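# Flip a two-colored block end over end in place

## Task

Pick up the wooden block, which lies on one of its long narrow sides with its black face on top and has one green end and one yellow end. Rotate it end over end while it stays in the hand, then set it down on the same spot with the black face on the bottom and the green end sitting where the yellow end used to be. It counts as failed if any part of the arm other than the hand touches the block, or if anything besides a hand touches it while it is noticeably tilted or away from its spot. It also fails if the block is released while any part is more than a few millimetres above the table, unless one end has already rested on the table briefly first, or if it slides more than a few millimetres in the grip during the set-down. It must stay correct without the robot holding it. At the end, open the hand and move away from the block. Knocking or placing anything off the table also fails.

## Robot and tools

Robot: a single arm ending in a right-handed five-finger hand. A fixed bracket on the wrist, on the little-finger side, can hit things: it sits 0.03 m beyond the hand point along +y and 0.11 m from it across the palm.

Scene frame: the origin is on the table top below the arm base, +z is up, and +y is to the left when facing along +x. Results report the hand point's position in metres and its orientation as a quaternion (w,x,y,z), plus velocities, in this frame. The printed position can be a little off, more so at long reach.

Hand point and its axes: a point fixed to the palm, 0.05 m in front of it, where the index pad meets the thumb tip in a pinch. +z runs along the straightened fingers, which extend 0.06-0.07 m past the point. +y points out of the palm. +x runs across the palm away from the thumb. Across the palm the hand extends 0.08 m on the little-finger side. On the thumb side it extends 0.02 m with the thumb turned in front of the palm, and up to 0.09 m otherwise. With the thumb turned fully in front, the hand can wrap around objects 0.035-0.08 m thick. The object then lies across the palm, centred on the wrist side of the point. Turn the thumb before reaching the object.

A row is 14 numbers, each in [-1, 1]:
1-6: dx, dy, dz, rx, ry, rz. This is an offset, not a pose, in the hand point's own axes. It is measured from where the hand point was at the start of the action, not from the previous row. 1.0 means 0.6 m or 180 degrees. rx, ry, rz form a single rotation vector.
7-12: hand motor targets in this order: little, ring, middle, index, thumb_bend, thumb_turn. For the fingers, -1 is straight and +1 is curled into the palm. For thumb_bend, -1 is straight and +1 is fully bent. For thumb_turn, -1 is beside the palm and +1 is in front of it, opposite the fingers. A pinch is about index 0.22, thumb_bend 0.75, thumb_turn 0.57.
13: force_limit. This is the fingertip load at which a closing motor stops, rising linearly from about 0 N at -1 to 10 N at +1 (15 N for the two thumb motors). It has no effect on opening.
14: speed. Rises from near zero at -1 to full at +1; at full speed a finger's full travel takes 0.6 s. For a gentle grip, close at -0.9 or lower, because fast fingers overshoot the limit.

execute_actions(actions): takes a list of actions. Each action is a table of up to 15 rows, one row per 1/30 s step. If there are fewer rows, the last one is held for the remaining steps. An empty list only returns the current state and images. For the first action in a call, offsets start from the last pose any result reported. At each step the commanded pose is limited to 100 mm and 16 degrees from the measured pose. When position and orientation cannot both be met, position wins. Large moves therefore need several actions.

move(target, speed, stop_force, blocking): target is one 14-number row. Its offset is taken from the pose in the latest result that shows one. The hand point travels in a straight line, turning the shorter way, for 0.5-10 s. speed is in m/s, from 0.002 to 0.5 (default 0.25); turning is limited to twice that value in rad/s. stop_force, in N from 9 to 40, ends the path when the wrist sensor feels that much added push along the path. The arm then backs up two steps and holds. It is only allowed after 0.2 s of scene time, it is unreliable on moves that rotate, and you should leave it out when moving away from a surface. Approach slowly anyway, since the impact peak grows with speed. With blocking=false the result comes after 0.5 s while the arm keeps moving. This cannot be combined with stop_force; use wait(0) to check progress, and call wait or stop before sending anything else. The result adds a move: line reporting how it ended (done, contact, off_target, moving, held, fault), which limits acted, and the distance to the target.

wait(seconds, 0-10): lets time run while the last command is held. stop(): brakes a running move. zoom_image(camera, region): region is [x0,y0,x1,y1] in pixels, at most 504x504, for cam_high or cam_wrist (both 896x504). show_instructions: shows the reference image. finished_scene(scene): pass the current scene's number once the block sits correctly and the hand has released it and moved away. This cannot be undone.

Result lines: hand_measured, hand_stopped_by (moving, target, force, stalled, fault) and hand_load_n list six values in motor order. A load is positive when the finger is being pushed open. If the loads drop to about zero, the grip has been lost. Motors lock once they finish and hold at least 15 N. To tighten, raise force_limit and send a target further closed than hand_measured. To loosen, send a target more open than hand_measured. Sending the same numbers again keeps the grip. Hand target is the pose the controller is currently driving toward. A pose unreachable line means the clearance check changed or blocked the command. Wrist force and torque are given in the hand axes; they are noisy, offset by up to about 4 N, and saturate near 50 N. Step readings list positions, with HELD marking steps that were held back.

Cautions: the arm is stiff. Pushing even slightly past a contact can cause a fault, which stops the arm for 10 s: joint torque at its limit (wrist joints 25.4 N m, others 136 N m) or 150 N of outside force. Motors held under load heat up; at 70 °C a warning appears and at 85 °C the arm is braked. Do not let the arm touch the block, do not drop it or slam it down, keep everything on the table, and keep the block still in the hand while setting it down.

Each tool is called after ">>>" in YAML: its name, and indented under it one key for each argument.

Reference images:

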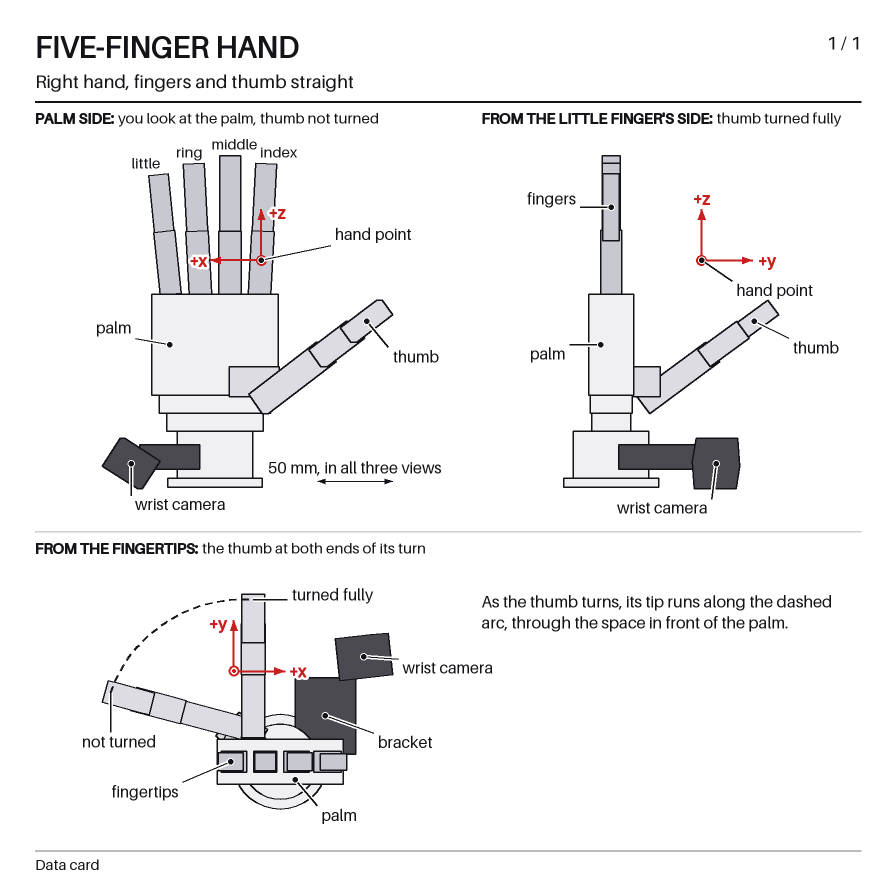

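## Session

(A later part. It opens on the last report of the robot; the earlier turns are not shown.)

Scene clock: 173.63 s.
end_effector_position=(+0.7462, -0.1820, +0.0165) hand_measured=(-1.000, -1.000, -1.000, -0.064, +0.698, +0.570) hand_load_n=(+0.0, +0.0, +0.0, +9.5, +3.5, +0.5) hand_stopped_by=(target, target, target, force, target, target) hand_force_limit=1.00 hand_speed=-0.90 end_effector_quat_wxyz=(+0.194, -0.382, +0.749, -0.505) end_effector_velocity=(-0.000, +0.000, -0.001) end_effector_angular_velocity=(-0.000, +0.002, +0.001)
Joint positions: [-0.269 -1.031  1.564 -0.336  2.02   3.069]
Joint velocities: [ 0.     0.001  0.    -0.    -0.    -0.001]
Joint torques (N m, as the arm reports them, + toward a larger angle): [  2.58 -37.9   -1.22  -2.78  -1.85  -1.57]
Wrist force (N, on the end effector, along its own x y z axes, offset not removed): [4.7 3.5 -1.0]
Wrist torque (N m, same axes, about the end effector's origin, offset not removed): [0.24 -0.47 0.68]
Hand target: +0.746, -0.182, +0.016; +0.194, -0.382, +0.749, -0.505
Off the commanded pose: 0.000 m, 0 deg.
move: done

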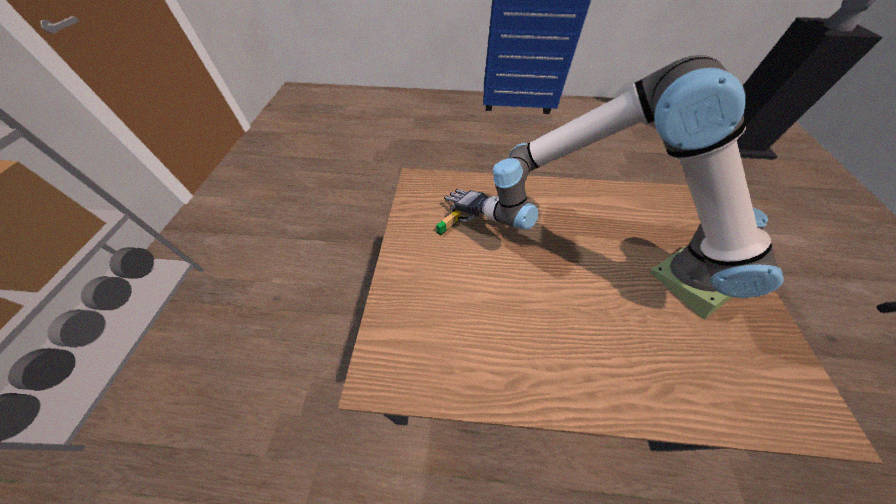

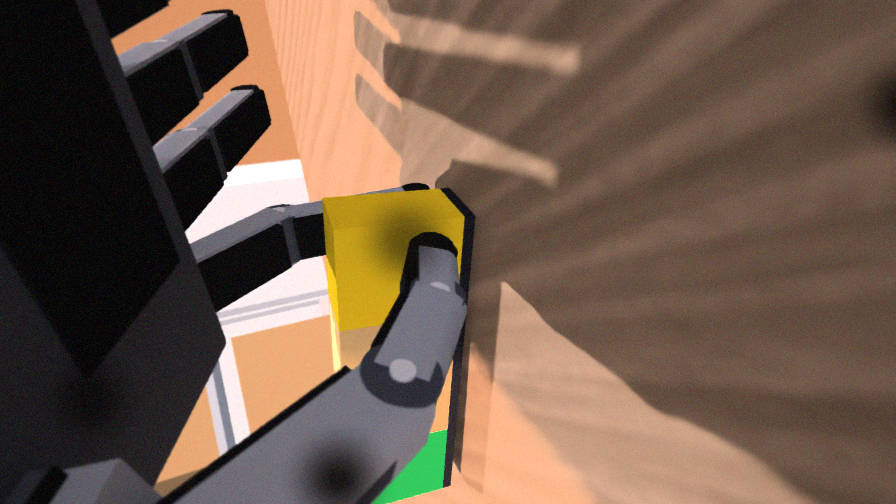

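>>> move:
  target: [-0.0004,0.003,0.0014,0,0,0,-1,-1,-1,0.4,0.7,0.57,1,-0.9]
  speed: 0.004

>>> move:
  target: [-0.0003,0.0023,0.001,0,0,0,-1,-1,-1,0.4,0.7,0.57,1,-0.9]
  speed: 0.004

>>> zoom_image:
  camera: "cam_wrist"
  region: [400, 170, 560, 504]

Scene clock: 178.17 s.
end_effector_position=(+0.7462, -0.1820, +0.0146) hand_measured=(-1.000, -1.000, -1.000, -0.064, +0.700, +0.570) hand_load_n=(+0.0, +0.0, +0.0, +9.5, +1.0, +0.0) hand_stopped_by=(target, target, target, force, target, target) hand_force_limit=1.00 hand_speed=-0.90 end_effector_quat_wxyz=(+0.194, -0.382, +0.749, -0.505) end_effector_velocity=(-0.000, +0.000, -0.001) end_effector_angular_velocity=(+0.001, +0.001, +0.001)
Joint positions: [-0.27  -1.029  1.564 -0.34   2.019  3.069]
Joint velocities: [ 0.     0.001 -0.     0.001 -0.    -0.   ]
Joint torques (N m, as the arm reports them, + toward a larger angle): [ -2.12 -27.58   2.93  -1.72  -1.25  -2.  ]
Wrist force (N, on the end effector, along its own x y z axes, offset not removed): [1.4 -12.3 -14.3]
Wrist torque (N m, same axes, about the end effector's origin, offset not removed): [-0.10 -0.19 0.22]
Hand target: +0.746, -0.182, +0.014; +0.194, -0.382, +0.749, -0.505
Off the commanded pose: 0.000 m, 0 deg.
move: done

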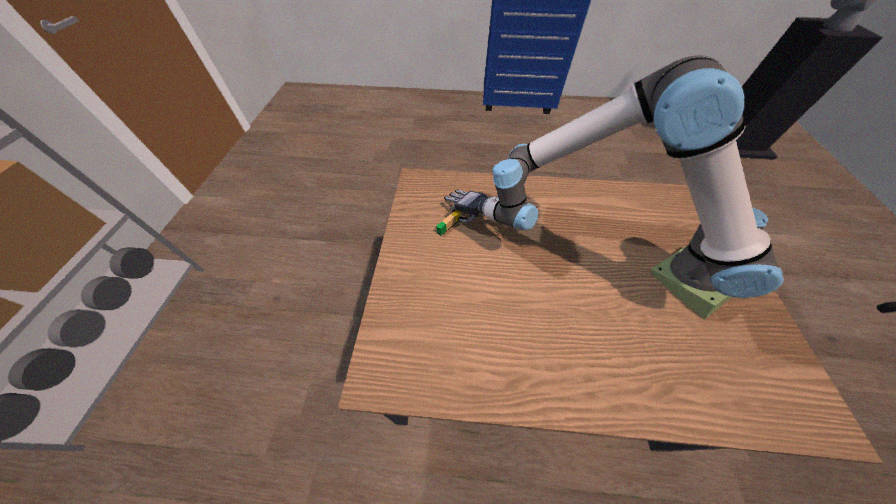

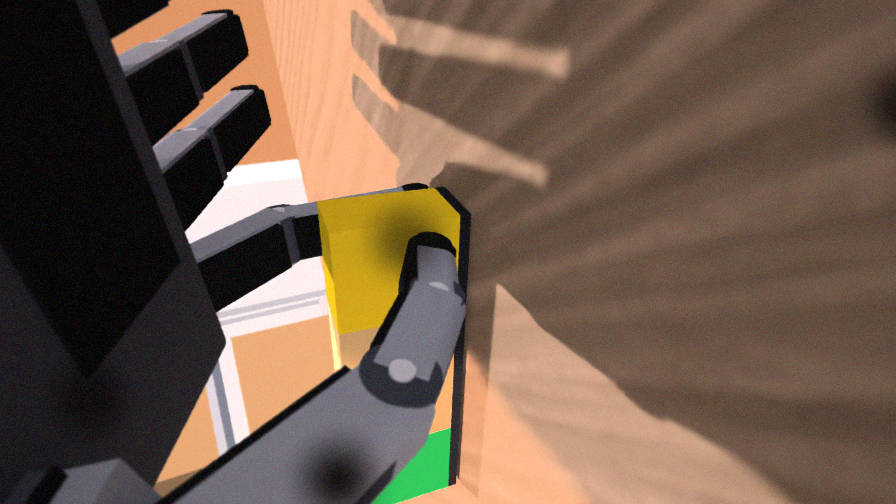

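Scene clock: 178.87 s.
end_effector_position=(+0.7463, -0.1819, +0.0132) hand_measured=(-1.000, -1.000, -1.000, -0.064, +0.698, +0.570) hand_load_n=(+0.0, +0.0, +0.0, +8.0, +2.0, -0.5) hand_stopped_by=(target, target, target, force, target, target) hand_force_limit=1.00 hand_speed=-0.90 end_effector_quat_wxyz=(+0.194, -0.382, +0.749, -0.506) end_effector_velocity=(-0.001, -0.000, -0.002) end_effector_angular_velocity=(+0.000, +0.003, -0.001)
Joint positions: [-0.27  -1.026  1.565 -0.343  2.019  3.069]
Joint velocities: [-0.001  0.001  0.002 -0.     0.    -0.001]
Joint torques (N m, as the arm reports them, + toward a larger angle): [-5.34 -5.31 11.14  2.16 -1.85 -2.33]
Wrist force (N, on the end effector, along its own x y z axes, offset not removed): [6.9 -33.2 -29.9]
Wrist torque (N m, same axes, about the end effector's origin, offset not removed): [1.13 0.07 0.52]
Hand target: +0.746, -0.182, +0.013; +0.194, -0.382, +0.749, -0.505
Off the commanded pose: 0.000 m, 0 deg.
move: done

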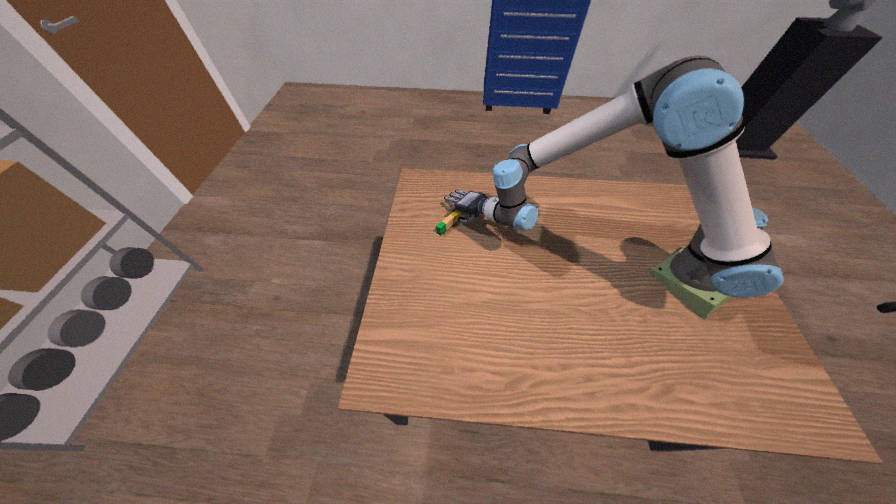

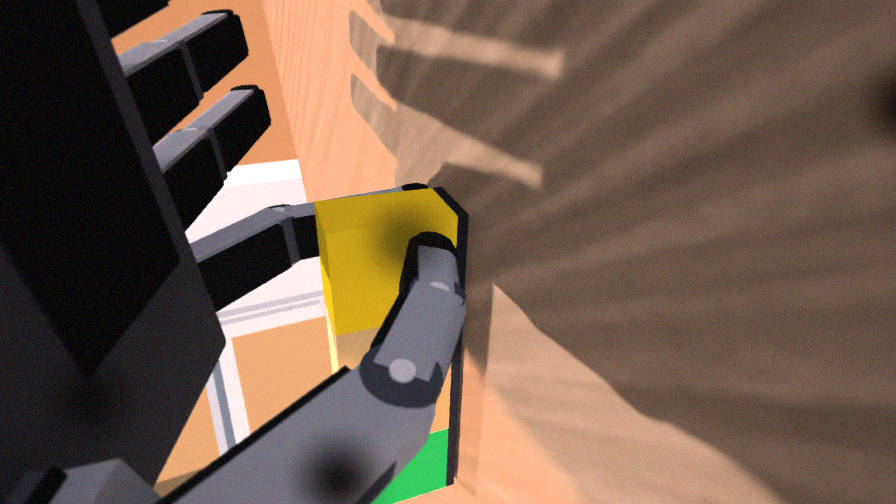

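Region (400, 170, 560, 504) of cam_wrist's 896x504 image, scaled by 1.509, with more detail than that image has; it fills the left 241 columns of this view, and the rest is white.

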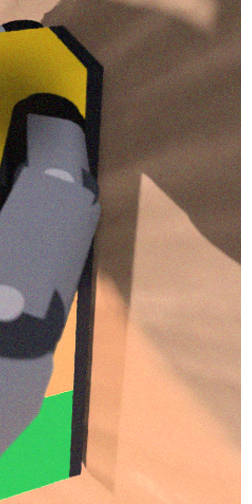

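Down. Release index, back off along −n and rise.

>>> move:
  target: [0,0,0,0,0,0,-1,-1,-1,-0.5,0.7,0.57,1,-0.6]

>>> move:
  target: [0,-0.001,-0.012,0,0,0,-1,-1,-1,-0.5,0.7,0.57,1,-0.6]
  speed: 0.02

>>> move:
  target: [0.02,-0.19,-0.09,0,0,0,-1,-1,-1,-0.5,0.7,0.57,1,-0.6]
  speed: 0.15

>>> zoom_image:
  camera: "cam_high"
  region: [400, 170, 600, 270]

Scene clock: 182.87 s.
end_effector_position=(+0.7463, -0.1820, +0.0132) hand_measured=(-1.000, -1.000, -1.000, -0.500, +0.700, +0.570) hand_load_n=(+0.0, +0.0, +0.0, +0.0, +0.0, +0.0) hand_stopped_by=(target, target, target, target, target, target) hand_force_limit=1.00 hand_speed=-0.60 end_effector_quat_wxyz=(+0.194, -0.382, +0.749, -0.506) end_effector_velocity=(+0.001, -0.000, +0.001) end_effector_angular_velocity=(-0.000, -0.002, -0.001)
Joint positions: [-0.27  -1.026  1.565 -0.343  2.019  3.069]
Joint velocities: [ 0.    -0.    -0.002 -0.     0.     0.   ]
Joint torques (N m, as the arm reports them, + toward a larger angle): [ 12.18 -58.19 -27.15  -2.37   1.71   0.5 ]
Wrist force (N, on the end effector, along its own x y z axes, offset not removed): [-0.2 -2.4 -1.3]
Wrist torque (N m, same axes, about the end effector's origin, offset not removed): [-0.36 0.27 0.16]
Hand target: +0.746, -0.182, +0.013; +0.194, -0.382, +0.749, -0.506
Off the commanded pose: 0.000 m, 0 deg.
move: done

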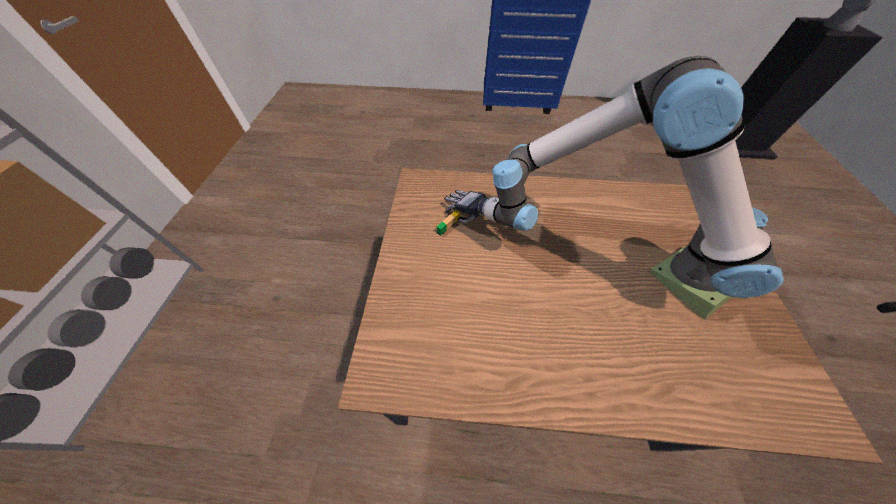

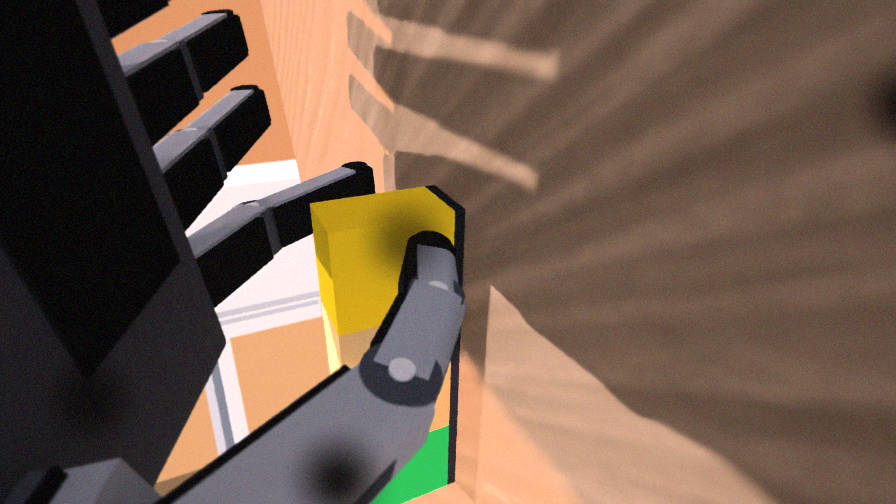

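Scene clock: 183.60 s.
end_effector_position=(+0.7417, -0.1778, +0.0166) hand_measured=(-1.000, -1.000, -1.000, -0.500, +0.700, +0.570) hand_load_n=(+0.0, +0.0, +0.0, +0.0, +0.0, +0.0) hand_stopped_by=(target, target, target, target, target, target) hand_force_limit=1.00 hand_speed=-0.60 end_effector_quat_wxyz=(+0.194, -0.382, +0.749, -0.506) end_effector_velocity=(-0.002, +0.001, +0.000) end_effector_angular_velocity=(+0.000, +0.002, +0.001)
Joint positions: [-0.265 -1.039  1.581 -0.345  2.025  3.07 ]
Joint velocities: [ 0.002 -0.003  0.004  0.     0.001  0.   ]
Joint torques (N m, as the arm reports them, + toward a larger angle): [ 17.9  -56.95  -3.15  -2.27   1.47   1.65]
Wrist force (N, on the end effector, along its own x y z axes, offset not removed): [1.5 0.9 -5.2]
Wrist torque (N m, same axes, about the end effector's origin, offset not removed): [0.23 0.05 0.20]
Hand target: +0.742, -0.178, +0.017; +0.194, -0.382, +0.749, -0.506
Off the commanded pose: 0.000 m, 0 deg.
move: done

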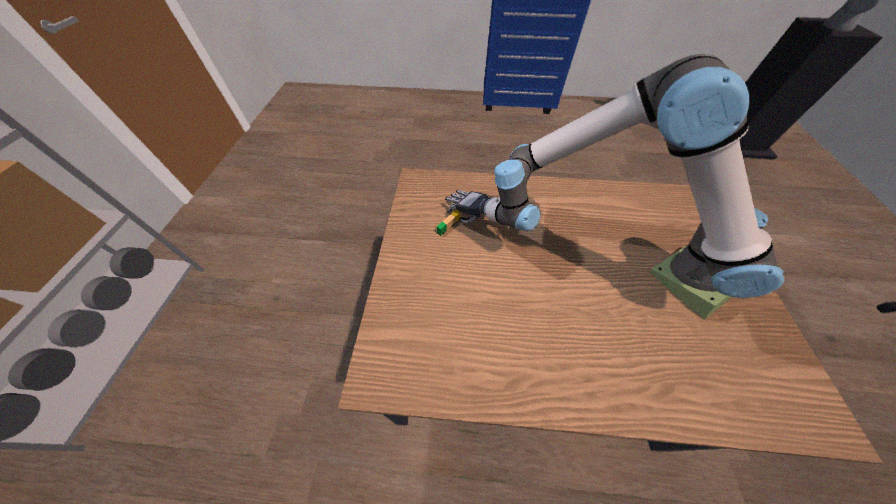

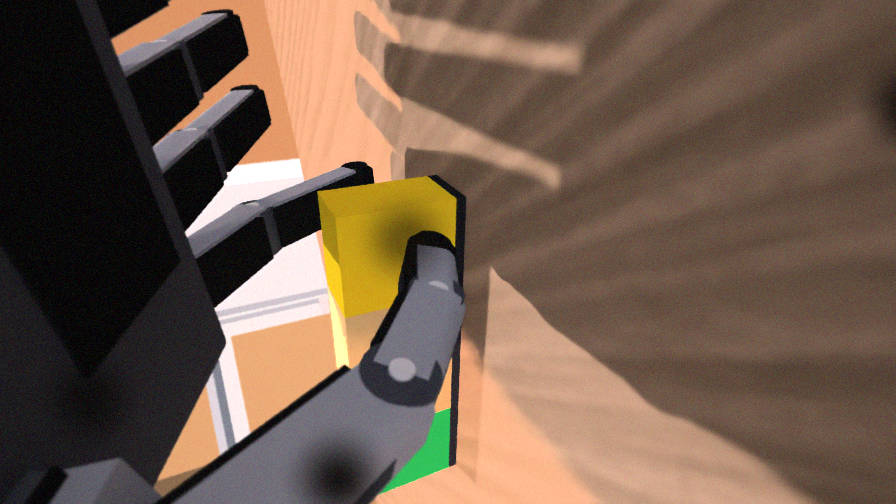

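Scene clock: 184.97 s.
end_effector_position=(+0.7406, -0.1766, +0.1431) hand_measured=(-1.000, -1.000, -1.000, -0.500, +0.700, +0.570) hand_load_n=(+0.0, +0.0, +0.0, +0.0, +0.0, +0.0) hand_stopped_by=(target, target, target, target, target, target) hand_force_limit=1.00 hand_speed=-0.60 end_effector_quat_wxyz=(+0.194, -0.382, +0.749, -0.506) end_effector_velocity=(-0.001, +0.000, +0.001) end_effector_angular_velocity=(-0.000, +0.003, +0.000)
Joint positions: [-0.225 -1.199  1.483 -0.083  2.064  3.079]
Joint velocities: [ 0.001 -0.001 -0.002  0.006  0.001 -0.001]
Joint torques (N m, as the arm reports them, + toward a larger angle): [ 15.21 -53.33 -31.34   1.89   1.65   1.59]
Wrist force (N, on the end effector, along its own x y z axes, offset not removed): [0.6 2.4 -1.5]
Wrist torque (N m, same axes, about the end effector's origin, offset not removed): [0.39 0.08 0.41]
Hand target: +0.741, -0.177, +0.143; +0.194, -0.382, +0.749, -0.506
Off the commanded pose: 0.000 m, 0 deg.
move: done

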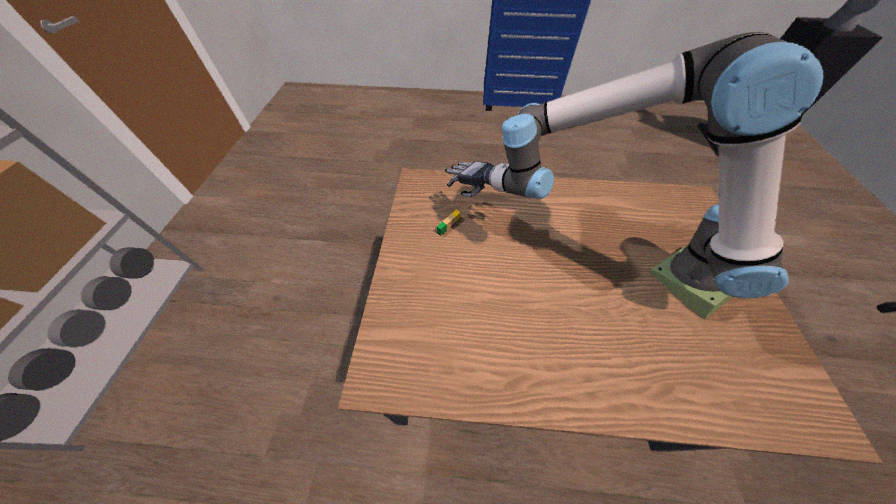

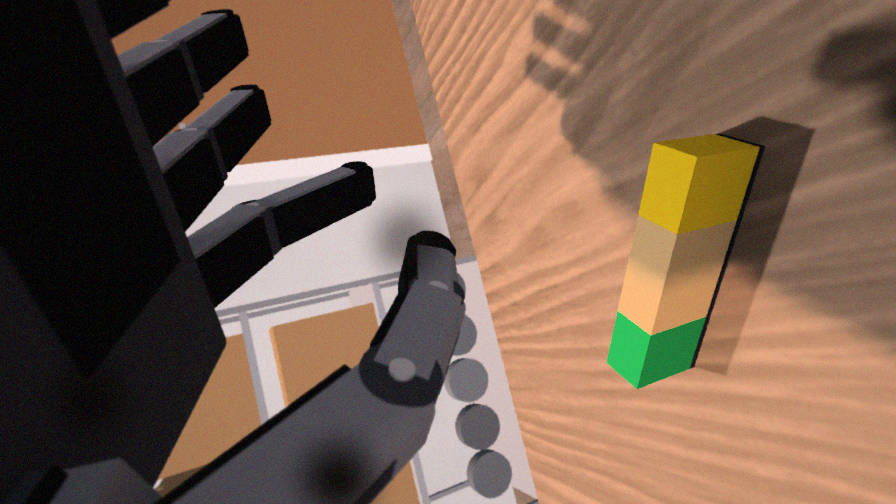

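Region (400, 170, 600, 270) of cam_high's 896x504 image, scaled by 2.520, with more detail than that image has.

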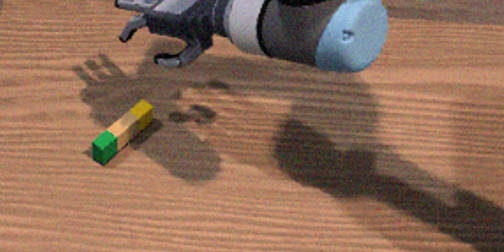

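>>> finished_scene:
  scene: 1

The scene is finished: the task was done.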